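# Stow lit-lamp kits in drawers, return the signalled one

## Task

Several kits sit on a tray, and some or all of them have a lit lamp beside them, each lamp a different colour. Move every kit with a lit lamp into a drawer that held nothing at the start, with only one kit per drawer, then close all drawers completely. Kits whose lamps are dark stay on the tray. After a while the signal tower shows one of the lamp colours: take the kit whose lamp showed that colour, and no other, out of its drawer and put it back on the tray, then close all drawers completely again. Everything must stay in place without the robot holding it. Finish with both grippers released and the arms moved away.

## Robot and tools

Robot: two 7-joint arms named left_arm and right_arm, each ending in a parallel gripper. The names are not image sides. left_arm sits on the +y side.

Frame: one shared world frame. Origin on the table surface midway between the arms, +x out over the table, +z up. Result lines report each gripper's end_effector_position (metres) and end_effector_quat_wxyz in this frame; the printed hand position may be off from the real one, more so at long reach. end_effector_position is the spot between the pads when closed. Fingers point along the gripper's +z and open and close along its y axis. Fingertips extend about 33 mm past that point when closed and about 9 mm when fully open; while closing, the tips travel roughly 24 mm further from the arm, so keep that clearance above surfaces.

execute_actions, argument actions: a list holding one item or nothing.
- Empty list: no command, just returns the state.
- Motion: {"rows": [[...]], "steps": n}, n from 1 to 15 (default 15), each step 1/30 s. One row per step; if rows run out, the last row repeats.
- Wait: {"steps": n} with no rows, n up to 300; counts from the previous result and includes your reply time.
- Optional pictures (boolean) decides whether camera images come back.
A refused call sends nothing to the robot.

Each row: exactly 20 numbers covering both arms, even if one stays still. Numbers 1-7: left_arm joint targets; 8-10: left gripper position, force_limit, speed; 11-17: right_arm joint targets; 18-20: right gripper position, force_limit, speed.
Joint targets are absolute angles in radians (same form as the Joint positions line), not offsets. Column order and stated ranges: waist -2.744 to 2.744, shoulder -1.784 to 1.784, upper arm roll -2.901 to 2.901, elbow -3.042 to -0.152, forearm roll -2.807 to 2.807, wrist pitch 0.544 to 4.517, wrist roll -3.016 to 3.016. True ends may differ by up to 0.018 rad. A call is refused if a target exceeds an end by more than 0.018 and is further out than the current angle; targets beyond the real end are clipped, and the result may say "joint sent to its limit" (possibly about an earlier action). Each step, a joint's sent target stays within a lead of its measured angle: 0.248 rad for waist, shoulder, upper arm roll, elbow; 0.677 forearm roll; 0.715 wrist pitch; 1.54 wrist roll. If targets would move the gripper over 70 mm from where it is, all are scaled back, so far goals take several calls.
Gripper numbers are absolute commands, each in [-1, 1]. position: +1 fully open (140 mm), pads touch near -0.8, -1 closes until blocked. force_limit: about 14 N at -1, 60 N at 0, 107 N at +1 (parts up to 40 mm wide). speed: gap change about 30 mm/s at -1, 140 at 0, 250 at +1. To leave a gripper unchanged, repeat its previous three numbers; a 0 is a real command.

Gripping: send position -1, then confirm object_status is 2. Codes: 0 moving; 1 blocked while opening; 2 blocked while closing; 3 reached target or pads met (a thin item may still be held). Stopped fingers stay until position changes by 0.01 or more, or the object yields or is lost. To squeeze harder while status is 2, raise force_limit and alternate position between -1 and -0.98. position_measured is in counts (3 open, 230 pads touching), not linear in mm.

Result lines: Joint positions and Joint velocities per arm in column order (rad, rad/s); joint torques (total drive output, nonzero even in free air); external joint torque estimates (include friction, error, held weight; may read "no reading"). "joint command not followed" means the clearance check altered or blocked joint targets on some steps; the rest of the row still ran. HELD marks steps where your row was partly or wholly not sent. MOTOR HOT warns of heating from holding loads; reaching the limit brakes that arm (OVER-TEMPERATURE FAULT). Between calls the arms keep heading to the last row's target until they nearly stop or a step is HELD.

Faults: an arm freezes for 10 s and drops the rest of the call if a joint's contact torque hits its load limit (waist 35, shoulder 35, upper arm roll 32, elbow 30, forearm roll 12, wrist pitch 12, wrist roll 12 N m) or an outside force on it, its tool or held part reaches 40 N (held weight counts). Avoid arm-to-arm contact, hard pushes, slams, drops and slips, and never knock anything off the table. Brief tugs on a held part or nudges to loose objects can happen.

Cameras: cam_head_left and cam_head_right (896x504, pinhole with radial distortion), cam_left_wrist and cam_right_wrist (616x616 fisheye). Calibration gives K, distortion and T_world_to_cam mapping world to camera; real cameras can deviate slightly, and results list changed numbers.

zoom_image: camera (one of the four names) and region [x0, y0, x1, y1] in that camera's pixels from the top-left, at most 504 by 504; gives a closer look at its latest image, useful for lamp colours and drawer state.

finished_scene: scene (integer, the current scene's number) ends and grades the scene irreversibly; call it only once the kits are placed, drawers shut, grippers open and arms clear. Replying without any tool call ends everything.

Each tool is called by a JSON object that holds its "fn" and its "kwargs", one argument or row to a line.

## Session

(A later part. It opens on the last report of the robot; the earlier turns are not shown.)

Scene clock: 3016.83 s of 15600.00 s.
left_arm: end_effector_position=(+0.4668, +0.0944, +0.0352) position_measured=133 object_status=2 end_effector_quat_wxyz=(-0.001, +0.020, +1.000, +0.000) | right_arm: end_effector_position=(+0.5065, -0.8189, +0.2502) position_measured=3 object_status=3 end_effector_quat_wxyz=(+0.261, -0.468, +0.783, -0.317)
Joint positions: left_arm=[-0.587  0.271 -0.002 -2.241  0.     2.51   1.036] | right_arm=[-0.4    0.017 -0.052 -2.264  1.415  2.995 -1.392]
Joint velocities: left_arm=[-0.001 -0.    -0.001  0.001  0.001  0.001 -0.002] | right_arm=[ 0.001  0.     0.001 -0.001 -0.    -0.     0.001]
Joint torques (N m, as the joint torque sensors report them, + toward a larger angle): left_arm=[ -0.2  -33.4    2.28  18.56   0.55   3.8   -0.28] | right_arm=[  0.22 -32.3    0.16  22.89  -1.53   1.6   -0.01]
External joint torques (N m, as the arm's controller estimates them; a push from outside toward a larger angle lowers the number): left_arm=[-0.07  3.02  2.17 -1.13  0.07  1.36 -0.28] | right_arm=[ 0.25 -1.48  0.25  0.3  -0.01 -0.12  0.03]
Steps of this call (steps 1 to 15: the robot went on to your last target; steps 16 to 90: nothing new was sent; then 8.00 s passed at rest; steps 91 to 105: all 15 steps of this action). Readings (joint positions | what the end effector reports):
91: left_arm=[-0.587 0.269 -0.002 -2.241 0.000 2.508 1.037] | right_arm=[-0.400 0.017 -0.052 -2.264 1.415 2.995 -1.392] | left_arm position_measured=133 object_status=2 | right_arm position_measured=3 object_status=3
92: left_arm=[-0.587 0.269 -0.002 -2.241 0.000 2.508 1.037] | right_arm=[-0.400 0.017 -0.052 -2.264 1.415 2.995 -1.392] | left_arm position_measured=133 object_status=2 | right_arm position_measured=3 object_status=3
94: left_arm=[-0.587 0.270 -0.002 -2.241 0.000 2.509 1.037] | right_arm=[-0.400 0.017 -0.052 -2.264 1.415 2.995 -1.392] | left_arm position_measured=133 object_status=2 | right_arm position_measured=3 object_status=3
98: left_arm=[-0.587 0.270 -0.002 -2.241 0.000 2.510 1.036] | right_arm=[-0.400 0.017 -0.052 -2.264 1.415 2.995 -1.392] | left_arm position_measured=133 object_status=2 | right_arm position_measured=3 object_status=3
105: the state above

Contact. Release, lift, fold, approach handle.

{"fn": "execute_actions", "kwargs": {
  "actions": [
    {"rows":[[-0.588,0.27,0,-2.241,0,2.512,1.03,0.36,0,0,-0.4,0.017,-0.05,-2.264,1.415,2.995,-1.392,1,0,0]],"steps":15}
  ],
  "pictures": false
}}

{"fn": "execute_actions", "kwargs": {
  "actions": [
    {"rows":[[-0.588,0.24,0,-2.236,0,2.465,1.03,0.36,0,0,-0.4,0.017,-0.05,-2.264,1.415,2.995,-1.392,1,0,0],[-0.588,0.24,0,-2.236,0,2.465,1.03,0.36,0,0,-0.4,0.017,-0.05,-2.264,1.415,2.995,-1.392,1,0,0],[-0.588,0.24,0,-2.236,0,2.465,1.03,0.36,0,0,-0.4,0.017,-0.05,-2.264,1.415,2.995,-1.392,1,0,0],[-0.588,0.2,0,-2.227,0,2.41,1.03,0.36,0,0,-0.4,0.017,-0.05,-2.264,1.415,2.995,-1.392,1,0,0],[-0.588,0.2,0,-2.227,0,2.41,1.03,0.36,0,0,-0.4,0.017,-0.05,-2.264,1.415,2.995,-1.392,1,0,0],[-0.588,0.2,0,-2.227,0,2.41,1.03,0.36,0,0,-0.4,0.017,-0.05,-2.264,1.415,2.995,-1.392,1,0,0],[-0.588,0.1455,0,-2.2125,0,2.35,1.03,0.36,0,0,-0.4,0.017,-0.05,-2.264,1.415,2.995,-1.392,1,0,0]],"steps":15}
  ],
  "pictures": false
}}

{"fn": "execute_actions", "kwargs": {
  "actions": [
    {"rows":[[-0.588,-0.3,0,-2.5,0,2.3,1.03,-0.2,0,0,-0.4,0.017,-0.05,-2.264,1.415,2.995,-1.392,1,0,0]],"steps":15}
  ],
  "pictures": false
}}

{"fn": "execute_actions", "kwargs": {
  "actions": [
    {"rows":[[-0.588,-0.85,0,-2.985,0,2.5,1.3,-0.2,0,0,-0.4,0.017,-0.05,-2.264,1.415,2.995,-1.392,1,0,0]],"steps":15}
  ],
  "pictures": false
}}

{"fn": "execute_actions", "kwargs": {
  "actions": [
    {"rows":[[0.22,-0.85,0,-2.985,0,2.6,1.735,-0.2,0,0,-0.4,0.017,-0.05,-2.264,1.415,2.995,-1.392,1,0,0]],"steps":15}
  ],
  "pictures": false
}}

{"fn": "execute_actions", "kwargs": {
  "actions": [
    {"steps":25}
  ],
  "pictures": false
}}

{"fn": "execute_actions", "kwargs": {
  "actions": [
    {"rows":[[0.22,-0.36,0,-3.03,0,3.2,1.735,-0.2,0,0,-0.4,0.017,-0.05,-2.264,1.415,2.995,-1.392,1,0,0]],"steps":15}
  ],
  "pictures": false
}}

{"fn": "execute_actions", "kwargs": {
  "actions": [
    {"steps":25}
  ],
  "pictures": false
}}

{"fn": "execute_actions", "kwargs": {
  "actions": [
    {"rows":[[0.215,-0.33,0,-3.0,0,3.21,1.735,-0.2,0,0,-0.4,0.017,-0.05,-2.264,1.415,2.995,-1.392,1,0,0],[0.215,-0.33,0,-3.0,0,3.21,1.735,-0.2,0,0,-0.4,0.017,-0.05,-2.264,1.415,2.995,-1.392,1,0,0],[0.215,-0.33,0,-3.0,0,3.21,1.735,-0.2,0,0,-0.4,0.017,-0.05,-2.264,1.415,2.995,-1.392,1,0,0],[0.215,-0.33,0,-3.0,0,3.21,1.735,-0.2,0,0,-0.4,0.017,-0.05,-2.264,1.415,2.995,-1.392,1,0,0],[0.211,-0.302,0,-2.972,0,3.217,1.735,-0.2,0,0,-0.4,0.017,-0.05,-2.264,1.415,2.995,-1.392,1,0,0]],"steps":15}
  ]
}}

Scene clock: 3043.20 s of 15600.00 s.
left_arm: end_effector_position=(+0.4669, +0.0944, +0.0352) position_measured=84 object_status=3 end_effector_quat_wxyz=(-0.000, +0.020, +1.000, +0.000) | right_arm: end_effector_position=(+0.5065, -0.8189, +0.2502) position_measured=3 object_status=3 end_effector_quat_wxyz=(+0.261, -0.468, +0.783, -0.317)
Joint positions: left_arm=[-0.587  0.271 -0.002 -2.241  0.     2.51   1.035] | right_arm=[-0.4    0.017 -0.052 -2.264  1.415  2.995 -1.392]
Joint velocities: left_arm=[ 0.001  0.002 -0.     0.    -0.001 -0.001  0.   ] | right_arm=[ 0.    -0.001  0.     0.003  0.     0.001 -0.001]
Joint torques (N m, as the joint torque sensors report them, + toward a larger angle): left_arm=[ -1.06 -35.65   2.44  18.85   0.65   2.9   -0.24] | right_arm=[  0.02 -32.76  -0.26  23.18  -1.53   1.66   0.04]
External joint torques (N m, as the arm's controller estimates them; a push from outside toward a larger angle lowers the number): left_arm=[-1.14  0.66  2.14 -0.81  0.18  0.46 -0.24] | right_arm=[ 0.03 -1.81 -0.19  0.44  0.01 -0.07  0.09]
Steps of this call (steps 1 to 15: the robot went on to your last target; steps 16 to 90: nothing new was sent; then 22.87 s passed at rest; steps 91 to 105: all 15 steps of this action). Readings (joint positions | what the end effector reports):
91: left_arm=[-0.587 0.271 -0.002 -2.241 0.000 2.510 1.035] | right_arm=[-0.400 0.017 -0.052 -2.264 1.415 2.995 -1.392] | left_arm position_measured=133 object_status=0 | right_arm position_measured=3 object_status=3
92: left_arm=[-0.587 0.271 -0.002 -2.241 0.000 2.510 1.035] | right_arm=[-0.400 0.017 -0.052 -2.264 1.415 2.995 -1.392] | left_arm position_measured=131 object_status=0 | right_arm position_measured=3 object_status=3
94: left_arm=[-0.587 0.271 -0.002 -2.241 0.000 2.510 1.035] | right_arm=[-0.400 0.017 -0.052 -2.264 1.415 2.995 -1.392] | left_arm position_measured=111 object_status=0 | right_arm position_measured=3 object_status=3
98: left_arm=[-0.587 0.271 -0.002 -2.241 0.000 2.510 1.035] | right_arm=[-0.400 0.017 -0.052 -2.264 1.415 2.995 -1.392] | left_arm position_measured=84 object_status=0 | right_arm position_measured=3 object_status=3
105: the state above

Scene clock: 3043.70 s of 15600.00 s.
left_arm: end_effector_position=(+0.4725, +0.0908, +0.1046) position_measured=84 object_status=3 end_effector_quat_wxyz=(+0.008, +0.020, +1.000, -0.005) | right_arm: end_effector_position=(+0.5065, -0.8189, +0.2502) position_measured=3 object_status=3 end_effector_quat_wxyz=(+0.261, -0.468, +0.783, -0.317)
Joint positions: left_arm=[-0.587  0.144 -0.002 -2.21   0.     2.373  1.035] | right_arm=[-0.4    0.017 -0.052 -2.264  1.415  2.995 -1.392]
Joint velocities: left_arm=[ 0.     0.    -0.001 -0.01   0.001 -0.115  0.001] | right_arm=[-0.    -0.001 -0.001 -0.     0.001  0.     0.001]
Joint torques (N m, as the joint torque sensors report them, + toward a larger angle): left_arm=[ -1.1  -33.03   1.99  20.41   0.75   2.07  -0.22] | right_arm=[  0.03 -33.01  -0.22  23.29  -1.5    1.62   0.04]
External joint torques (N m, as the arm's controller estimates them; a push from outside toward a larger angle lowers the number): left_arm=[-1.03  1.2   1.94 -1.36  0.19 -0.47 -0.22] | right_arm=[ 0.   -2.09 -0.19  0.62  0.04 -0.1   0.09]
Steps of this call (steps 1 to 15: all 15 steps of this action). Readings (joint positions | what the end effector reports):
1: left_arm=[-0.587 0.267 -0.002 -2.241 0.000 2.503 1.035] | right_arm=[-0.400 0.017 -0.052 -2.264 1.415 2.995 -1.392] | left_arm position_measured=84 object_status=3 | right_arm position_measured=3 object_status=3
2: left_arm=[-0.587 0.260 -0.002 -2.241 0.000 2.496 1.035] | right_arm=[-0.400 0.017 -0.052 -2.264 1.415 2.995 -1.392] | left_arm position_measured=84 object_status=3 | right_arm position_measured=3 object_status=3
4: left_arm=[-0.587 0.243 -0.002 -2.239 0.000 2.478 1.035] | right_arm=[-0.400 0.017 -0.052 -2.264 1.415 2.995 -1.392] | left_arm position_measured=84 object_status=3 | right_arm position_measured=3 object_status=3
8: left_arm=[-0.587 0.185 -0.002 -2.226 0.000 2.423 1.035] | right_arm=[-0.400 0.017 -0.052 -2.264 1.415 2.995 -1.392] | left_arm position_measured=84 object_status=3 | right_arm position_measured=3 object_status=3
15: the state above

Scene clock: 3044.20 s of 15600.00 s.
left_arm: end_effector_position=(+0.4028, +0.1363, +0.1944) position_measured=154 object_status=0 end_effector_quat_wxyz=(+0.048, +0.020, +0.998, -0.029) | right_arm: end_effector_position=(+0.5065, -0.8189, +0.2502) position_measured=3 object_status=3 end_effector_quat_wxyz=(+0.261, -0.468, +0.783, -0.317)
Joint positions: left_arm=[-0.587 -0.3   -0.002 -2.497  0.     2.309  1.035] | right_arm=[-0.4    0.017 -0.052 -2.264  1.415  2.995 -1.392]
Joint velocities: left_arm=[-0.001 -0.002  0.    -0.036  0.    -0.034 -0.   ] | right_arm=[ 0.    -0.    -0.001  0.001 -0.001 -0.     0.   ]
Joint torques (N m, as the joint torque sensors report them, + toward a larger angle): left_arm=[ -0.51 -20.46   0.93  22.36   0.77   2.24  -0.28] | right_arm=[  0.13 -32.8   -0.27  23.16  -1.51   1.65   0.01]
External joint torques (N m, as the arm's controller estimates them; a push from outside toward a larger angle lowers the number): left_arm=[-0.48  0.79  1.22 -1.73  0.11 -0.61 -0.28] | right_arm=[ 0.16 -1.94 -0.17  0.51  0.02 -0.07  0.06]
Steps of this call (steps 1 to 15: all 15 steps of this action). Readings (joint positions | what the end effector reports):
1: left_arm=[-0.587 0.111 -0.002 -2.254 0.000 2.369 1.035] | right_arm=[-0.400 0.017 -0.052 -2.264 1.415 2.995 -1.392] | left_arm position_measured=84 object_status=0 | right_arm position_measured=3 object_status=3
2: left_arm=[-0.587 0.058 -0.002 -2.313 0.000 2.360 1.035] | right_arm=[-0.400 0.017 -0.052 -2.264 1.415 2.995 -1.392] | left_arm position_measured=91 object_status=0 | right_arm position_measured=3 object_status=3
4: left_arm=[-0.587 -0.076 -0.002 -2.423 0.000 2.338 1.035] | right_arm=[-0.400 0.017 -0.052 -2.264 1.415 2.995 -1.392] | left_arm position_measured=106 object_status=0 | right_arm position_measured=3 object_status=3
8: left_arm=[-0.587 -0.272 -0.002 -2.477 0.000 2.320 1.035] | right_arm=[-0.400 0.017 -0.052 -2.264 1.415 2.995 -1.392] | left_arm position_measured=136 object_status=0 | right_arm position_measured=3 object_status=3
15: the state above

Scene clock: 3044.70 s of 15600.00 s.
left_arm: end_effector_position=(+0.3279, +0.1852, +0.1995) position_measured=154 object_status=3 end_effector_quat_wxyz=(+0.157, +0.122, +0.977, -0.075) | right_arm: end_effector_position=(+0.5065, -0.8189, +0.2502) position_measured=3 object_status=3 end_effector_quat_wxyz=(+0.261, -0.468, +0.783, -0.317)
Joint positions: left_arm=[-0.587 -0.847 -0.002 -2.982  0.001  2.486  1.243] | right_arm=[-0.4    0.017 -0.052 -2.264  1.415  2.995 -1.392]
Joint velocities: left_arm=[-0.    -0.02   0.002 -0.023  0.     0.06   0.169] | right_arm=[-0.001 -0.     0.001  0.001  0.001 -0.     0.002]
Joint torques (N m, as the joint torque sensors report them, + toward a larger angle): left_arm=[ 0.17 -4.27  1.46 23.31  0.59  3.85  0.36] | right_arm=[  0.16 -32.42  -0.07  23.49  -1.52   1.65   0.03]
External joint torques (N m, as the arm's controller estimates them; a push from outside toward a larger angle lowers the number): left_arm=[ 0.17 -0.91  2.11 -0.98 -0.09  0.72  0.38] | right_arm=[ 0.22 -1.43  0.05  0.73  0.02 -0.09  0.08]
Steps of this call (steps 1 to 15: all 15 steps of this action). Readings (joint positions | what the end effector reports):
1: left_arm=[-0.587 -0.347 -0.002 -2.558 0.001 2.345 1.060] | right_arm=[-0.400 0.017 -0.052 -2.264 1.415 2.995 -1.392] | left_arm position_measured=154 object_status=0 | right_arm position_measured=3 object_status=3
2: left_arm=[-0.587 -0.426 -0.002 -2.640 0.001 2.371 1.084] | right_arm=[-0.400 0.017 -0.052 -2.264 1.415 2.995 -1.392] | left_arm position_measured=154 object_status=3 | right_arm position_measured=3 object_status=3
4: left_arm=[-0.587 -0.588 -0.002 -2.796 0.001 2.413 1.125] | right_arm=[-0.400 0.017 -0.052 -2.264 1.415 2.995 -1.392] | left_arm position_measured=154 object_status=3 | right_arm position_measured=3 object_status=3
8: left_arm=[-0.587 -0.804 -0.002 -2.953 0.001 2.455 1.185] | right_arm=[-0.400 0.017 -0.052 -2.264 1.415 2.995 -1.392] | left_arm position_measured=154 object_status=3 | right_arm position_measured=3 object_status=3
15: the state above

Scene clock: 3045.20 s of 15600.00 s.
left_arm: end_effector_position=(+0.4063, +0.4664, +0.2194) position_measured=154 object_status=3 end_effector_quat_wxyz=(+0.221, -0.085, +0.971, +0.022) | right_arm: end_effector_position=(+0.5065, -0.8189, +0.2502) position_measured=3 object_status=3 end_effector_quat_wxyz=(+0.261, -0.468, +0.783, -0.317)
Joint positions: left_arm=[ 0.174 -0.848  0.002 -2.983  0.001  2.583  1.584] | right_arm=[-0.4    0.017 -0.052 -2.264  1.415  2.995 -1.392]
Joint velocities: left_arm=[ 0.663 -0.003  0.014 -0.004  0.002  0.076  0.48 ] | right_arm=[-0.    -0.     0.001 -0.     0.001 -0.     0.001]
Joint torques (N m, as the joint torque sensors report them, + toward a larger angle): left_arm=[-5.64 -4.21 -1.3  22.09  0.65  4.01  0.56] | right_arm=[  0.31 -32.44  -0.05  23.16  -1.52   1.66   0.04]
External joint torques (N m, as the arm's controller estimates them; a push from outside toward a larger angle lowers the number): left_arm=[ 0.41 -0.89  3.01 -2.11 -0.45  0.83  0.59] | right_arm=[ 0.34 -1.57  0.04  0.52  0.01 -0.07  0.08]
Steps of this call (steps 1 to 15: all 15 steps of this action). Readings (joint positions | what the end effector reports):
1: left_arm=[-0.551 -0.847 -0.008 -2.983 0.001 2.498 1.275] | right_arm=[-0.400 0.017 -0.052 -2.264 1.415 2.995 -1.392] | left_arm position_measured=154 object_status=3 | right_arm position_measured=3 object_status=3
2: left_arm=[-0.497 -0.847 -0.007 -2.983 0.001 2.510 1.307] | right_arm=[-0.400 0.017 -0.052 -2.264 1.415 2.995 -1.392] | left_arm position_measured=154 object_status=3 | right_arm position_measured=3 object_status=3
4: left_arm=[-0.389 -0.847 -0.005 -2.983 0.001 2.530 1.364] | right_arm=[-0.400 0.017 -0.052 -2.264 1.415 2.995 -1.392] | left_arm position_measured=154 object_status=3 | right_arm position_measured=3 object_status=3
8: left_arm=[-0.170 -0.847 -0.003 -2.983 0.001 2.557 1.457] | right_arm=[-0.400 0.017 -0.052 -2.264 1.415 2.995 -1.392] | left_arm position_measured=154 object_status=3 | right_arm position_measured=3 object_status=3
15: the state above

Scene clock: 3046.03 s of 15600.00 s.
left_arm: end_effector_position=(+0.4054, +0.4842, +0.2218) position_measured=154 object_status=3 end_effector_quat_wxyz=(+0.224, -0.041, +0.973, +0.043) | right_arm: end_effector_position=(+0.5065, -0.8189, +0.2502) position_measured=3 object_status=3 end_effector_quat_wxyz=(+0.261, -0.468, +0.783, -0.317)
Joint positions: left_arm=[ 0.217 -0.848  0.002 -2.984  0.001  2.596  1.719] | right_arm=[-0.4    0.017 -0.052 -2.264  1.415  2.995 -1.392]
Joint velocities: left_arm=[-0.    -0.002 -0.001 -0.001  0.002  0.002  0.031] | right_arm=[-0.001  0.    -0.    -0.002 -0.     0.    -0.   ]
Joint torques (N m, as the joint torque sensors report them, + toward a larger angle): left_arm=[ 1.11 -4.75 -1.5  22.6   0.65  4.06  0.36] | right_arm=[  0.01 -32.88   0.04  23.13  -1.54   1.66   0.  ]
External joint torques (N m, as the arm's controller estimates them; a push from outside toward a larger angle lowers the number): left_arm=[ 1.14 -1.13 -0.74 -1.64 -0.05  0.81  0.37] | right_arm=[ 0.13 -2.12  0.21  0.57 -0.02 -0.08  0.04]
Steps of this call (steps 1 to 25: the robot went on to your last target). Readings (joint positions | what the end effector reports):
1: left_arm=[0.190 -0.848 0.002 -2.983 0.001 2.586 1.599] | right_arm=[-0.400 0.017 -0.052 -2.264 1.415 2.995 -1.392] | left_arm position_measured=154 object_status=3 | right_arm position_measured=3 object_status=3
2: left_arm=[0.201 -0.848 0.002 -2.983 0.001 2.588 1.612] | right_arm=[-0.400 0.017 -0.052 -2.264 1.415 2.995 -1.392] | left_arm position_measured=154 object_status=3 | right_arm position_measured=3 object_status=3
4: left_arm=[0.211 -0.848 0.002 -2.983 0.001 2.590 1.635] | right_arm=[-0.400 0.017 -0.052 -2.264 1.415 2.995 -1.392] | left_arm position_measured=154 object_status=3 | right_arm position_measured=3 object_status=3
8: left_arm=[0.216 -0.848 0.002 -2.983 0.001 2.593 1.668] | right_arm=[-0.400 0.017 -0.052 -2.264 1.415 2.995 -1.392] | left_arm position_measured=154 object_status=3 | right_arm position_measured=3 object_status=3
25: the state above

Scene clock: 3046.53 s of 15600.00 s.
left_arm: end_effector_position=(+0.4396, +0.4924, +0.1145) position_measured=154 object_status=3 end_effector_quat_wxyz=(+0.240, -0.037, +0.969, +0.047) | right_arm: end_effector_position=(+0.5065, -0.8189, +0.2502) position_measured=3 object_status=3 end_effector_quat_wxyz=(+0.261, -0.468, +0.783, -0.317)
Joint positions: left_arm=[ 0.217 -0.363  0.002 -3.032  0.001  3.162  1.726] | right_arm=[-0.4    0.017 -0.052 -2.264  1.415  2.995 -1.392]
Joint velocities: left_arm=[-0.001  0.007 -0.001  0.011 -0.002  0.208  0.005] | right_arm=[-0.001  0.001  0.002 -0.001  0.001  0.001  0.   ]
Joint torques (N m, as the joint torque sensors report them, + toward a larger angle): left_arm=[  0.18 -11.49  -1.43  17.06   0.3    3.87   0.54] | right_arm=[  0.02 -33.2   -0.1   23.4   -1.51   1.63   0.03]
External joint torques (N m, as the arm's controller estimates them; a push from outside toward a larger angle lowers the number): left_arm=[ 0.22  1.44 -1.04 -0.68 -0.08  0.71  0.55] | right_arm=[-0.01 -2.32 -0.08  0.74  0.03 -0.09  0.07]
Steps of this call (steps 1 to 15: all 15 steps of this action). Readings (joint positions | what the end effector reports):
1: left_arm=[0.217 -0.809 0.002 -2.986 0.001 2.676 1.720] | right_arm=[-0.400 0.017 -0.052 -2.264 1.415 2.995 -1.392] | left_arm position_measured=154 object_status=3 | right_arm position_measured=3 object_status=3
2: left_arm=[0.217 -0.738 0.002 -2.991 0.001 2.772 1.720] | right_arm=[-0.400 0.017 -0.052 -2.264 1.415 2.995 -1.392] | left_arm position_measured=154 object_status=3 | right_arm position_measured=3 object_status=3
4: left_arm=[0.217 -0.582 0.002 -3.006 0.001 2.913 1.722] | right_arm=[-0.400 0.017 -0.052 -2.264 1.415 2.995 -1.392] | left_arm position_measured=154 object_status=3 | right_arm position_measured=3 object_status=3
8: left_arm=[0.217 -0.389 0.002 -3.034 0.001 3.062 1.724] | right_arm=[-0.400 0.017 -0.052 -2.264 1.415 2.995 -1.392] | left_arm position_measured=154 object_status=3 | right_arm position_measured=3 object_status=3
15: the state above

Scene clock: 3047.37 s of 15600.00 s.
left_arm: end_effector_position=(+0.4473, +0.4943, +0.1221) position_measured=154 object_status=3 end_effector_quat_wxyz=(+0.255, -0.036, +0.965, +0.050) | right_arm: end_effector_position=(+0.5065, -0.8189, +0.2502) position_measured=3 object_status=3 end_effector_quat_wxyz=(+0.261, -0.468, +0.783, -0.317)
Joint positions: left_arm=[ 0.217 -0.362  0.002 -3.031  0.001  3.196  1.728] | right_arm=[-0.4    0.017 -0.052 -2.264  1.415  2.995 -1.392]
Joint velocities: left_arm=[ 0.     0.001 -0.001 -0.001 -0.001  0.001  0.002] | right_arm=[-0.     0.001 -0.001  0.001 -0.     0.001 -0.   ]
Joint torques (N m, as the joint torque sensors report them, + toward a larger angle): left_arm=[  1.51 -11.94  -1.49  18.87   0.29   4.11   0.49] | right_arm=[  0.07 -32.6   -0.02  23.05  -1.54   1.62   0.03]
External joint torques (N m, as the arm's controller estimates them; a push from outside toward a larger angle lowers the number): left_arm=[ 1.52  1.3  -1.13  0.69 -0.09  0.8   0.5 ] | right_arm=[-0.01 -1.67 -0.03  0.33  0.01 -0.1   0.07]
Steps of this call (steps 1 to 25: the robot went on to your last target). Readings (joint positions | what the end effector reports):
1: left_arm=[0.217 -0.363 0.002 -3.032 0.001 3.168 1.727] | right_arm=[-0.400 0.017 -0.052 -2.264 1.415 2.995 -1.392] | left_arm position_measured=154 object_status=3 | right_arm position_measured=3 object_status=3
2: left_arm=[0.217 -0.363 0.002 -3.031 0.001 3.173 1.727] | right_arm=[-0.400 0.017 -0.052 -2.264 1.415 2.995 -1.392] | left_arm position_measured=154 object_status=3 | right_arm position_measured=3 object_status=3
4: left_arm=[0.217 -0.362 0.002 -3.031 0.001 3.181 1.727] | right_arm=[-0.400 0.017 -0.052 -2.264 1.415 2.995 -1.392] | left_arm position_measured=154 object_status=3 | right_arm position_measured=3 object_status=3
8: left_arm=[0.217 -0.362 0.002 -3.031 0.001 3.189 1.727] | right_arm=[-0.400 0.017 -0.052 -2.264 1.415 2.995 -1.392] | left_arm position_measured=154 object_status=3 | right_arm position_measured=3 object_status=3
25: the state above

Scene clock: 3047.87 s of 15600.00 s.
left_arm: end_effector_position=(+0.4694, +0.4980, +0.1273) position_measured=154 object_status=3 end_effector_quat_wxyz=(+0.263, -0.035, +0.963, +0.051) | right_arm: end_effector_position=(+0.5065, -0.8189, +0.2502) position_measured=3 object_status=3 end_effector_quat_wxyz=(+0.261, -0.468, +0.783, -0.317)
Joint positions: left_arm=[ 0.214 -0.304  0.002 -2.974  0.001  3.212  1.728] | right_arm=[-0.4    0.017 -0.052 -2.264  1.415  2.995 -1.392]
Joint velocities: left_arm=[-0.001  0.003 -0.001  0.002 -0.     0.007 -0.   ] | right_arm=[ 0.    -0.001 -0.     0.    -0.001  0.     0.001]
Joint torques (N m, as the joint torque sensors report them, + toward a larger angle): left_arm=[ -2.22 -14.22  -0.93  18.35   0.45   4.05   0.33] | right_arm=[  0.17 -32.61  -0.29  23.14  -1.53   1.63   0.06]
External joint torques (N m, as the arm's controller estimates them; a push from outside toward a larger angle lowers the number): left_arm=[-2.17  1.09 -0.59  0.23  0.06  0.73  0.34] | right_arm=[ 0.15 -1.63 -0.25  0.42  0.01 -0.1   0.1 ]
Steps of this call (steps 1 to 15: all 15 steps of this action). Readings (joint positions | what the end effector reports):
1: left_arm=[0.217 -0.355 0.002 -3.025 0.001 3.197 1.728] | right_arm=[-0.400 0.017 -0.052 -2.264 1.415 2.995 -1.392] | left_arm position_measured=154 object_status=3 | right_arm position_measured=3 object_status=3
2: left_arm=[0.217 -0.347 0.002 -3.017 0.001 3.198 1.728] | right_arm=[-0.400 0.017 -0.052 -2.264 1.415 2.995 -1.392] | left_arm position_measured=154 object_status=3 | right_arm position_measured=3 object_status=3
4: left_arm=[0.217 -0.338 0.002 -3.007 0.001 3.201 1.728] | right_arm=[-0.400 0.017 -0.052 -2.264 1.415 2.995 -1.392] | left_arm position_measured=154 object_status=3 | right_arm position_measured=3 object_status=3
8: left_arm=[0.215 -0.310 0.002 -2.980 0.001 3.208 1.728] | right_arm=[-0.400 0.017 -0.052 -2.264 1.415 2.995 -1.392] | left_arm position_measured=154 object_status=3 | right_arm position_measured=3 object_status=3
15: the state above
camera_calibration (this result's frames):
cam_left_wrist: T_world_to_cam=[[0.0723602, 0.990997, 0.112648, -0.533597], [0.573938, -0.133743, 0.807904, -0.292557], [0.815696, 0.00619265, -0.578448, -0.121747], [0, 0, 0, 1]] pos_world=[0.305829, 0.49042, 0.226042]
cam_right_wrist: T_world_to_cam=[[-0.577656, 0.366557, -0.729349, 0.772385], [0.122752, 0.922351, 0.366335, 0.592834], [0.806998, 0.122087, -0.577797, 0.0120909], [0, 0, 0, 1]] pos_world=[0.363644, -0.8314, 0.353148]

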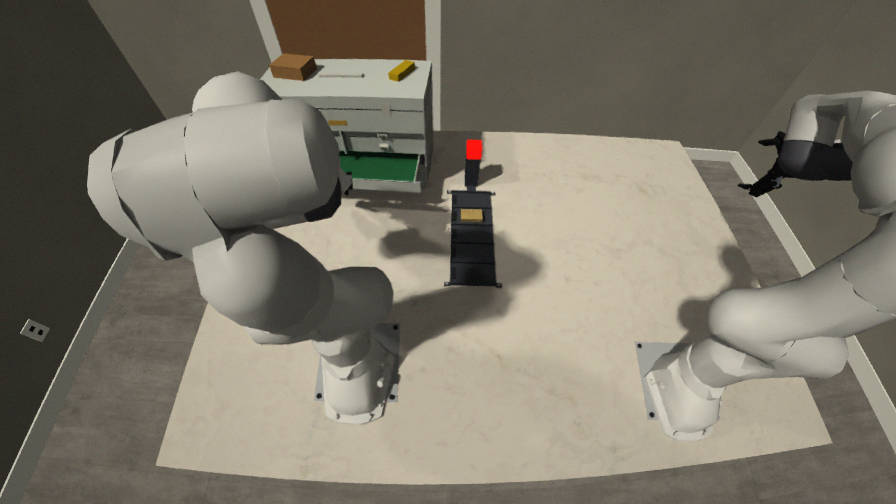

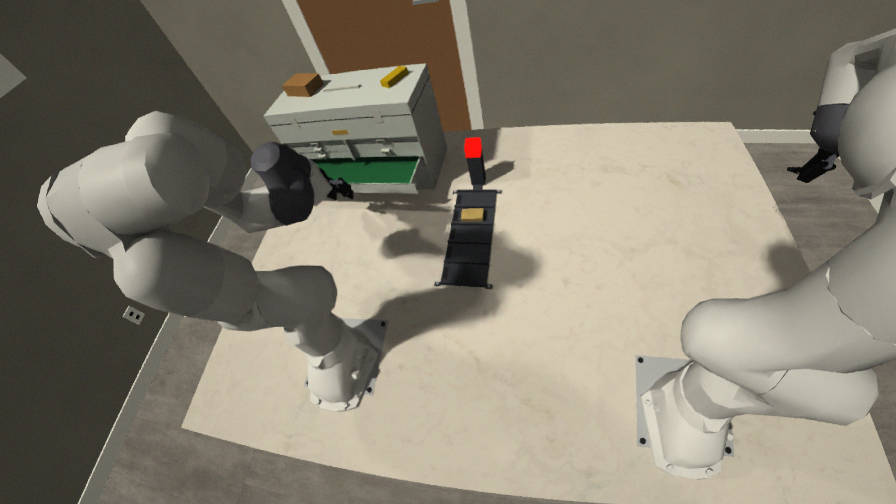

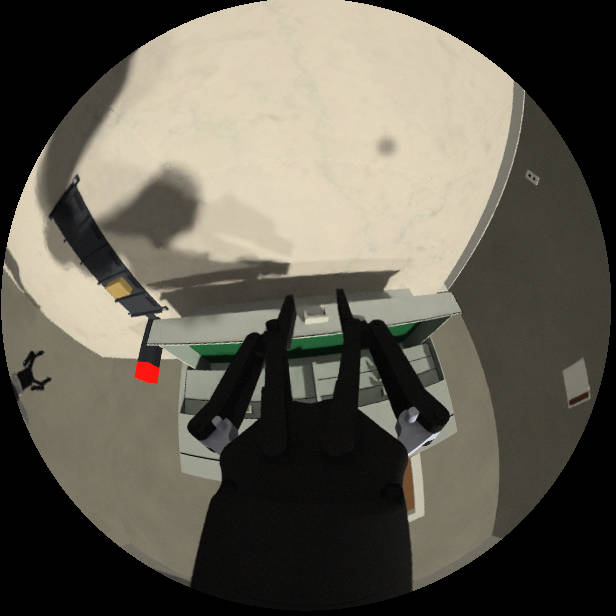

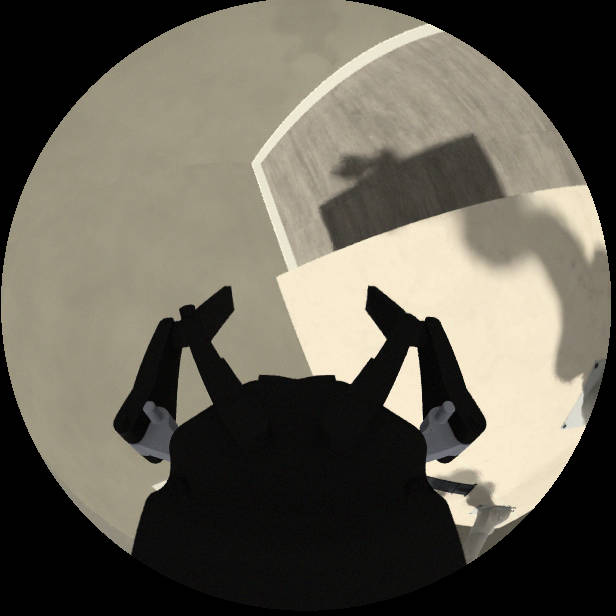

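{"fn": "execute_actions", "kwargs": {
  "actions": [
    {"rows":[[0.21,-0.297,0,-2.967,0,3.219,1.735,-0.2,0,0,-0.4,0.017,-0.05,-2.264,1.415,2.995,-1.392,1,0,0],[0.21,-0.297,0,-2.967,0,3.219,1.735,-0.2,0,0,-0.4,0.017,-0.05,-2.264,1.415,2.995,-1.392,1,0,0],[0.21,-0.297,0,-2.967,0,3.219,1.735,-0.2,0,0,-0.4,0.017,-0.05,-2.264,1.415,2.995,-1.392,1,0,0],[0.21,-0.297,0,-2.967,0,3.219,1.735,-0.2,0,0,-0.4,0.017,-0.05,-2.264,1.415,2.995,-1.392,1,0,0],[0.21,-0.297,0,-2.967,0,3.219,1.735,-1,0,0,-0.4,0.017,-0.05,-2.264,1.415,2.995,-1.392,1,0,0]],"steps":15}
  ],
  "pictures": false
}}

{"fn": "execute_actions", "kwargs": {
  "actions": [
    {"steps":8}
  ],
  "pictures": false
}}

Scene clock: 3060.27 s of 15600.00 s.
left_arm: end_effector_position=(+0.4723, +0.4964, +0.1282) position_measured=194 object_status=0 end_effector_quat_wxyz=(+0.264, -0.032, +0.963, +0.051) | right_arm: end_effector_position=(+0.5065, -0.8189, +0.2502) position_measured=3 object_status=3 end_effector_quat_wxyz=(+0.261, -0.468, +0.783, -0.317)
Joint positions: left_arm=[ 0.211 -0.299  0.    -2.969  0.001  3.215  1.729] | right_arm=[-0.4    0.017 -0.052 -2.264  1.415  2.995 -1.392]
Joint velocities: left_arm=[ 0.     0.001 -0.    -0.001  0.001  0.001  0.002] | right_arm=[ 0.     0.001  0.    -0.002 -0.001 -0.001  0.   ]
Joint torques (N m, as the joint torque sensors report them, + toward a larger angle): left_arm=[ -0.49 -13.77  -0.31  18.74   0.29   4.06   0.48] | right_arm=[  0.33 -32.6    0.28  22.94  -1.56   1.57   0.03]
External joint torques (N m, as the arm's controller estimates them; a push from outside toward a larger angle lowers the number): left_arm=[-0.52  1.65 -0.06  0.57 -0.08  0.73  0.49] | right_arm=[ 0.34 -1.81  0.36  0.34 -0.03 -0.15  0.07]
Steps of this call (steps 1 to 15: the robot went on to your last target; steps 16 to 90: nothing new was sent; then 8.90 s passed at rest; steps 91 to 105: all 15 steps of this action). Readings (joint positions | what the end effector reports):
91: left_arm=[0.214 -0.303 0.002 -2.972 0.001 3.213 1.728] | right_arm=[-0.400 0.017 -0.052 -2.264 1.415 2.995 -1.392] | left_arm position_measured=154 object_status=3 | right_arm position_measured=3 object_status=3
92: left_arm=[0.213 -0.302 0.002 -2.971 0.001 3.213 1.728] | right_arm=[-0.400 0.017 -0.052 -2.264 1.415 2.995 -1.392] | left_arm position_measured=154 object_status=3 | right_arm position_measured=3 object_status=3
94: left_arm=[0.213 -0.300 0.002 -2.970 0.001 3.214 1.728] | right_arm=[-0.400 0.017 -0.052 -2.264 1.415 2.995 -1.392] | left_arm position_measured=154 object_status=3 | right_arm position_measured=3 object_status=3
98: left_arm=[0.213 -0.299 0.002 -2.969 0.001 3.214 1.728] | right_arm=[-0.400 0.017 -0.052 -2.264 1.415 2.995 -1.392] | left_arm position_measured=176 object_status=0 | right_arm position_measured=3 object_status=3
105: the state above

Scene clock: 3060.53 s of 15600.00 s.
left_arm: end_effector_position=(+0.4723, +0.4964, +0.1282) position_measured=194 object_status=2 end_effector_quat_wxyz=(+0.264, -0.032, +0.963, +0.051) | right_arm: end_effector_position=(+0.5065, -0.8189, +0.2502) position_measured=3 object_status=3 end_effector_quat_wxyz=(+0.261, -0.468, +0.783, -0.317)
Joint positions: left_arm=[ 0.211 -0.299  0.    -2.969  0.001  3.215  1.729] | right_arm=[-0.4    0.017 -0.052 -2.264  1.415  2.995 -1.392]
Joint velocities: left_arm=[ 0.     0.001  0.    -0.001  0.     0.     0.   ] | right_arm=[-0.001  0.     0.001 -0.001 -0.001 -0.001 -0.   ]
Joint torques (N m, as the joint torque sensors report them, + toward a larger angle): left_arm=[ -1.13 -13.67  -0.26  18.57   0.32   4.12   0.39] | right_arm=[  0.18 -32.34  -0.41  22.92  -1.48   1.63   0.01]
External joint torques (N m, as the arm's controller estimates them; a push from outside toward a larger angle lowers the number): left_arm=[-1.13  1.79  0.02  0.37 -0.06  0.79  0.39] | right_arm=[ 0.1  -1.45 -0.43  0.26  0.06 -0.09  0.05]
Steps of this call (steps 1 to 8: the robot went on to your last target). Readings (joint positions | what the end effector reports):
1: left_arm=[0.211 -0.299 0.000 -2.969 0.001 3.215 1.729] | right_arm=[-0.400 0.017 -0.052 -2.264 1.415 2.995 -1.392] | left_arm position_measured=194 object_status=0 | right_arm position_measured=3 object_status=3
2: left_arm=[0.211 -0.299 0.000 -2.969 0.001 3.215 1.729] | right_arm=[-0.400 0.017 -0.052 -2.264 1.415 2.995 -1.392] | left_arm position_measured=194 object_status=0 | right_arm position_measured=3 object_status=3
4: left_arm=[0.211 -0.299 0.000 -2.969 0.001 3.215 1.729] | right_arm=[-0.400 0.017 -0.052 -2.264 1.415 2.995 -1.392] | left_arm position_measured=194 object_status=2 | right_arm position_measured=3 object_status=3
8: the state above

{"fn": "execute_actions", "kwargs": {
  "actions": [
    {"rows":[[0.205,-0.265,0,-2.935,0,3.216,1.733,-1,0,0,-0.4,0.017,-0.05,-2.264,1.415,2.995,-1.392,1,0,0],[0.205,-0.265,0,-2.935,0,3.216,1.733,-1,0,0,-0.4,0.017,-0.05,-2.264,1.415,2.995,-1.392,1,0,0],[0.205,-0.265,0,-2.935,0,3.216,1.733,-1,0,0,-0.4,0.017,-0.05,-2.264,1.415,2.995,-1.392,1,0,0],[0.199,-0.229,0,-2.9,0,3.215,1.731,-1,0,0,-0.4,0.017,-0.05,-2.264,1.415,2.995,-1.392,1,0,0],[0.199,-0.229,0,-2.9,0,3.215,1.731,-1,0,0,-0.4,0.017,-0.05,-2.264,1.415,2.995,-1.392,1,0,0],[0.199,-0.229,0,-2.9,0,3.215,1.731,-1,0,0,-0.4,0.017,-0.05,-2.264,1.415,2.995,-1.392,1,0,0],[0.193,-0.194,0,-2.864,0,3.214,1.729,-1,0,0,-0.4,0.017,-0.05,-2.264,1.415,2.995,-1.392,1,0,0],[0.193,-0.194,0,-2.864,0,3.214,1.729,-1,0,0,-0.4,0.017,-0.05,-2.264,1.415,2.995,-1.392,1,0,0],[0.193,-0.194,0,-2.864,0,3.214,1.729,-1,0,0,-0.4,0.017,-0.05,-2.264,1.415,2.995,-1.392,1,0,0],[0.187,-0.161,0,-2.827,0,3.211,1.727,-1,0,0,-0.4,0.017,-0.05,-2.264,1.415,2.995,-1.392,1,0,0],[0.187,-0.161,0,-2.827,0,3.211,1.727,-1,0,0,-0.4,0.017,-0.05,-2.264,1.415,2.995,-1.392,1,0,0],[0.187,-0.161,0,-2.827,0,3.211,1.727,-1,0,0,-0.4,0.017,-0.05,-2.264,1.415,2.995,-1.392,1,0,0],[0.182,-0.126,0,-2.786,0,3.203,1.725,-1,0,0,-0.4,0.017,-0.05,-2.264,1.415,2.995,-1.392,1,0,0]],"steps":15}
  ],
  "pictures": false
}}

{"fn": "execute_actions", "kwargs": {
  "actions": [
    {"rows":[[0.176,-0.092,0,-2.745,0,3.196,1.722,-1,0,0,-0.4,0.017,-0.05,-2.264,1.415,2.995,-1.392,1,0,0],[0.176,-0.092,0,-2.745,0,3.196,1.722,-1,0,0,-0.4,0.017,-0.05,-2.264,1.415,2.995,-1.392,1,0,0],[0.176,-0.092,0,-2.745,0,3.196,1.722,-1,0,0,-0.4,0.017,-0.05,-2.264,1.415,2.995,-1.392,1,0,0],[0.171,-0.058,0,-2.704,0,3.188,1.72,-1,0,0,-0.4,0.017,-0.05,-2.264,1.415,2.995,-1.392,1,0,0],[0.171,-0.058,0,-2.704,0,3.188,1.72,-1,0,0,-0.4,0.017,-0.05,-2.264,1.415,2.995,-1.392,1,0,0],[0.171,-0.058,0,-2.704,0,3.188,1.72,-1,0,0,-0.4,0.017,-0.05,-2.264,1.415,2.995,-1.392,1,0,0],[0.167,-0.033,0,-2.672,0,3.18,1.718,-1,0,0,-0.4,0.017,-0.05,-2.264,1.415,2.995,-1.392,1,0,0],[0.167,-0.033,0,-2.672,0,3.18,1.718,-1,0,0,-0.4,0.017,-0.05,-2.264,1.415,2.995,-1.392,1,0,0],[0.167,-0.033,0,-2.672,0,3.18,1.718,-1,0,0,-0.4,0.017,-0.05,-2.264,1.415,2.995,-1.392,1,0,0],[0.163,-0.008,0,-2.64,0,3.173,1.716,-1,0,0,-0.4,0.017,-0.05,-2.264,1.415,2.995,-1.392,1,0,0],[0.163,-0.008,0,-2.64,0,3.173,1.716,-1,0,0,-0.4,0.017,-0.05,-2.264,1.415,2.995,-1.392,1,0,0],[0.163,-0.008,0,-2.64,0,3.173,1.716,-1,0,0,-0.4,0.017,-0.05,-2.264,1.415,2.995,-1.392,1,0,0],[0.16,0.011,0,-2.615,0,3.168,1.715,-1,0,0,-0.4,0.017,-0.05,-2.264,1.415,2.995,-1.392,1,0,0]],"steps":15}
  ],
  "pictures": false
}}

{"fn": "execute_actions", "kwargs": {
  "actions": [
    {"rows":[[0.159,0.018,0,-2.606,0,3.166,1.714,-1,0,0,-0.4,0.017,-0.05,-2.264,1.415,2.995,-1.392,1,0,0],[0.159,0.018,0,-2.606,0,3.166,1.714,-1,0,0,-0.4,0.017,-0.05,-2.264,1.415,2.995,-1.392,1,0,0],[0.159,0.018,0,-2.606,0,3.166,1.714,-1,0,0,-0.4,0.017,-0.05,-2.264,1.415,2.995,-1.392,1,0,0],[0.158,0.025,0,-2.597,0,3.164,1.714,-1,0,0,-0.4,0.017,-0.05,-2.264,1.415,2.995,-1.392,1,0,0],[0.158,0.025,0,-2.597,0,3.164,1.714,-1,0,0,-0.4,0.017,-0.05,-2.264,1.415,2.995,-1.392,1,0,0],[0.158,0.025,0,-2.597,0,3.164,1.714,-1,0,0,-0.4,0.017,-0.05,-2.264,1.415,2.995,-1.392,1,0,0],[0.158,0.025,0,-2.597,0,3.164,1.714,-1,0,0,-0.4,0.017,-0.05,-2.264,1.415,2.995,-1.392,1,0,0],[0.157,0.031,0,-2.589,0,3.163,1.714,-1,0,0,-0.4,0.017,-0.05,-2.264,1.415,2.995,-1.392,1,0,0]],"steps":15}
  ],
  "pictures": false
}}

Scene clock: 3112.73 s of 15600.00 s.
left_arm: end_effector_position=(+0.5265, +0.4943, +0.1275) position_measured=194 object_status=2 end_effector_quat_wxyz=(+0.265, -0.020, +0.963, +0.047) | right_arm: end_effector_position=(+0.5065, -0.8189, +0.2502) position_measured=3 object_status=3 end_effector_quat_wxyz=(+0.261, -0.468, +0.783, -0.317)
Joint positions: left_arm=[ 0.184 -0.142 -0.    -2.807  0.001  3.209  1.727] | right_arm=[-0.4    0.017 -0.052 -2.264  1.415  2.995 -1.392]
Joint velocities: left_arm=[-0.036  0.214 -0.     0.239 -0.    -0.027 -0.012] | right_arm=[ 0.     0.    -0.    -0.    -0.001  0.     0.   ]
Joint torques (N m, as the joint torque sensors report them, + toward a larger angle): left_arm=[  0.03 -22.27   0.39  19.51   0.41   3.19   0.11] | right_arm=[ -0.33 -32.62  -0.42  23.13  -1.56   1.61   0.04]
External joint torques (N m, as the arm's controller estimates them; a push from outside toward a larger angle lowers the number): left_arm=[-0.45  0.68  0.05  3.08  0.18 -0.04  0.11] | right_arm=[-0.2  -1.63 -0.22  0.46 -0.04 -0.14  0.08]
Steps of this call (steps 1 to 15: the robot went on to your last target; steps 16 to 90: nothing new was sent; then 48.70 s passed at rest; steps 91 to 105: all 15 steps of this action). Readings (joint positions | what the end effector reports):
91: left_arm=[0.210 -0.293 0.000 -2.962 0.001 3.215 1.729] | right_arm=[-0.400 0.017 -0.052 -2.264 1.415 2.995 -1.392] | left_arm position_measured=194 object_status=2 | right_arm position_measured=3 object_status=3
92: left_arm=[0.208 -0.284 0.000 -2.953 0.001 3.215 1.729] | right_arm=[-0.400 0.017 -0.052 -2.264 1.415 2.995 -1.392] | left_arm position_measured=194 object_status=2 | right_arm position_measured=3 object_status=3
94: left_arm=[0.205 -0.266 0.000 -2.937 0.001 3.214 1.729] | right_arm=[-0.400 0.017 -0.052 -2.264 1.415 2.995 -1.392] | left_arm position_measured=194 object_status=2 | right_arm position_measured=3 object_status=3
98: left_arm=[0.197 -0.220 0.000 -2.890 0.001 3.214 1.729] | right_arm=[-0.400 0.017 -0.052 -2.264 1.415 2.995 -1.392] | left_arm position_measured=194 object_status=2 | right_arm position_measured=3 object_status=3
105: the state above

Scene clock: 3113.23 s of 15600.00 s.
left_arm: end_effector_position=(+0.5832, +0.4914, +0.1268) position_measured=194 object_status=2 end_effector_quat_wxyz=(+0.265, -0.012, +0.963, +0.043) | right_arm: end_effector_position=(+0.5065, -0.8189, +0.2502) position_measured=3 object_status=3 end_effector_quat_wxyz=(+0.261, -0.468, +0.783, -0.317)
Joint positions: left_arm=[ 0.161  0.001 -0.001 -2.631  0.001  3.175  1.718] | right_arm=[-0.4    0.017 -0.052 -2.264  1.415  2.995 -1.392]
Joint velocities: left_arm=[-0.02   0.124  0.001  0.165 -0.    -0.042 -0.015] | right_arm=[-0.     0.001  0.001  0.002 -0.    -0.001 -0.001]
Joint torques (N m, as the joint torque sensors report them, + toward a larger angle): left_arm=[ -0.32 -25.89   1.09  20.16   0.46   3.41   0.24] | right_arm=[ -0.25 -32.43  -0.24  22.91  -1.55   1.64   0.03]
External joint torques (N m, as the arm's controller estimates them; a push from outside toward a larger angle lowers the number): left_arm=[-0.75  1.98  0.63  2.39  0.16  0.11  0.24] | right_arm=[-0.45 -1.49 -0.37  0.15  0.   -0.07  0.07]
Steps of this call (steps 1 to 15: all 15 steps of this action). Readings (joint positions | what the end effector reports):
1: left_arm=[0.182 -0.130 -0.000 -2.792 0.001 3.206 1.726] | right_arm=[-0.400 0.017 -0.052 -2.264 1.415 2.995 -1.392] | left_arm position_measured=194 object_status=2 | right_arm position_measured=3 object_status=3
2: left_arm=[0.180 -0.117 -0.000 -2.776 0.001 3.204 1.726] | right_arm=[-0.400 0.017 -0.052 -2.264 1.415 2.995 -1.392] | left_arm position_measured=194 object_status=2 | right_arm position_measured=3 object_status=3
4: left_arm=[0.176 -0.095 -0.000 -2.751 0.001 3.200 1.725] | right_arm=[-0.400 0.017 -0.052 -2.264 1.415 2.995 -1.392] | left_arm position_measured=194 object_status=2 | right_arm position_measured=3 object_status=3
8: left_arm=[0.169 -0.053 -0.001 -2.699 0.001 3.190 1.722] | right_arm=[-0.400 0.017 -0.052 -2.264 1.415 2.995 -1.392] | left_arm position_measured=194 object_status=2 | right_arm position_measured=3 object_status=3
15: the state above

Scene clock: 3113.73 s of 15600.00 s.
left_arm: end_effector_position=(+0.5947, +0.4908, +0.1267) position_measured=194 object_status=2 end_effector_quat_wxyz=(+0.264, -0.012, +0.963, +0.042) | right_arm: end_effector_position=(+0.5065, -0.8189, +0.2502) position_measured=3 object_status=3 end_effector_quat_wxyz=(+0.261, -0.468, +0.783, -0.317)
Joint positions: left_arm=[ 0.156  0.028 -0.001 -2.594  0.001  3.164  1.714] | right_arm=[-0.4    0.017 -0.052 -2.264  1.415  2.995 -1.392]
Joint velocities: left_arm=[-0.     0.001 -0.     0.004 -0.    -0.004 -0.003] | right_arm=[ 0.    -0.002  0.001 -0.001  0.001  0.    -0.001]
Joint torques (N m, as the joint torque sensors report them, + toward a larger angle): left_arm=[ -0.41 -25.4    1.15  21.44   0.51   3.43   0.12] | right_arm=[  0.22 -33.    -0.39  23.27  -1.52   1.57   0.04]
External joint torques (N m, as the arm's controller estimates them; a push from outside toward a larger angle lowers the number): left_arm=[-0.46  2.39  1.08  2.52  0.1   0.1   0.13] | right_arm=[ 0.2  -1.86 -0.35  0.47  0.02 -0.17  0.08]
Steps of this call (steps 1 to 15: all 15 steps of this action). Readings (joint positions | what the end effector reports):
1: left_arm=[0.160 0.005 -0.001 -2.625 0.001 3.173 1.718] | right_arm=[-0.400 0.017 -0.052 -2.264 1.415 2.995 -1.392] | left_arm position_measured=194 object_status=2 | right_arm position_measured=3 object_status=3
2: left_arm=[0.159 0.009 -0.001 -2.620 0.001 3.172 1.717] | right_arm=[-0.400 0.017 -0.052 -2.264 1.415 2.995 -1.392] | left_arm position_measured=194 object_status=2 | right_arm position_measured=3 object_status=3
4: left_arm=[0.159 0.015 -0.001 -2.612 0.001 3.169 1.717] | right_arm=[-0.400 0.017 -0.052 -2.264 1.415 2.995 -1.392] | left_arm position_measured=194 object_status=2 | right_arm position_measured=3 object_status=3
8: left_arm=[0.157 0.023 -0.001 -2.601 0.001 3.166 1.715] | right_arm=[-0.400 0.017 -0.052 -2.264 1.415 2.995 -1.392] | left_arm position_measured=194 object_status=2 | right_arm position_measured=3 object_status=3
15: the state above

{"fn": "execute_actions", "kwargs": {
  "actions": [
    {"rows":[[0.156,0.036,0,-2.581,0,3.161,1.714,-1,0,0,-0.4,0.017,-0.05,-2.264,1.415,2.995,-1.392,1,0,0]],"steps":15}
  ],
  "pictures": false
}}

Scene clock: 3120.03 s of 15600.00 s.
left_arm: end_effector_position=(+0.5964, +0.4907, +0.1266) position_measured=194 object_status=2 end_effector_quat_wxyz=(+0.263, -0.012, +0.964, +0.041) | right_arm: end_effector_position=(+0.5065, -0.8189, +0.2502) position_measured=3 object_status=3 end_effector_quat_wxyz=(+0.261, -0.468, +0.783, -0.317)
Joint positions: left_arm=[ 0.156  0.032 -0.001 -2.587  0.001  3.159  1.714] | right_arm=[-0.4    0.017 -0.052 -2.264  1.415  2.995 -1.392]
Joint velocities: left_arm=[ 0.     0.001  0.    -0.    -0.001 -0.001  0.001] | right_arm=[-0.002  0.002  0.002  0.001  0.    -0.001 -0.   ]
Joint torques (N m, as the joint torque sensors report them, + toward a larger angle): left_arm=[ -0.8  -25.2    0.9   22.54   0.58   3.72   0.07] | right_arm=[ -0.12 -32.99   0.05  23.05  -1.56   1.64   0.  ]
External joint torques (N m, as the arm's controller estimates them; a push from outside toward a larger angle lowers the number): left_arm=[-0.87  2.5   0.8   3.69  0.18  0.41  0.08] | right_arm=[-0.18 -2.14  0.04  0.38 -0.02 -0.08  0.04]
Steps of this call (steps 1 to 15: the robot went on to your last target; steps 16 to 90: nothing new was sent; then 2.80 s passed at rest; steps 91 to 105: all 15 steps of this action). Readings (joint positions | what the end effector reports):
91: left_arm=[0.156 0.029 -0.001 -2.592 0.001 3.162 1.714] | right_arm=[-0.400 0.017 -0.052 -2.264 1.415 2.995 -1.392] | left_arm position_measured=194 object_status=2 | right_arm position_measured=3 object_status=3
92: left_arm=[0.156 0.031 -0.001 -2.590 0.001 3.162 1.714] | right_arm=[-0.400 0.017 -0.052 -2.264 1.415 2.995 -1.392] | left_arm position_measured=194 object_status=2 | right_arm position_measured=3 object_status=3
94: left_arm=[0.156 0.032 -0.001 -2.588 0.001 3.161 1.714] | right_arm=[-0.400 0.017 -0.052 -2.264 1.415 2.995 -1.392] | left_arm position_measured=194 object_status=2 | right_arm position_measured=3 object_status=3
98: left_arm=[0.156 0.032 -0.001 -2.587 0.001 3.160 1.714] | right_arm=[-0.400 0.017 -0.052 -2.264 1.415 2.995 -1.392] | left_arm position_measured=194 object_status=2 | right_arm position_measured=3 object_status=3
105: the state above


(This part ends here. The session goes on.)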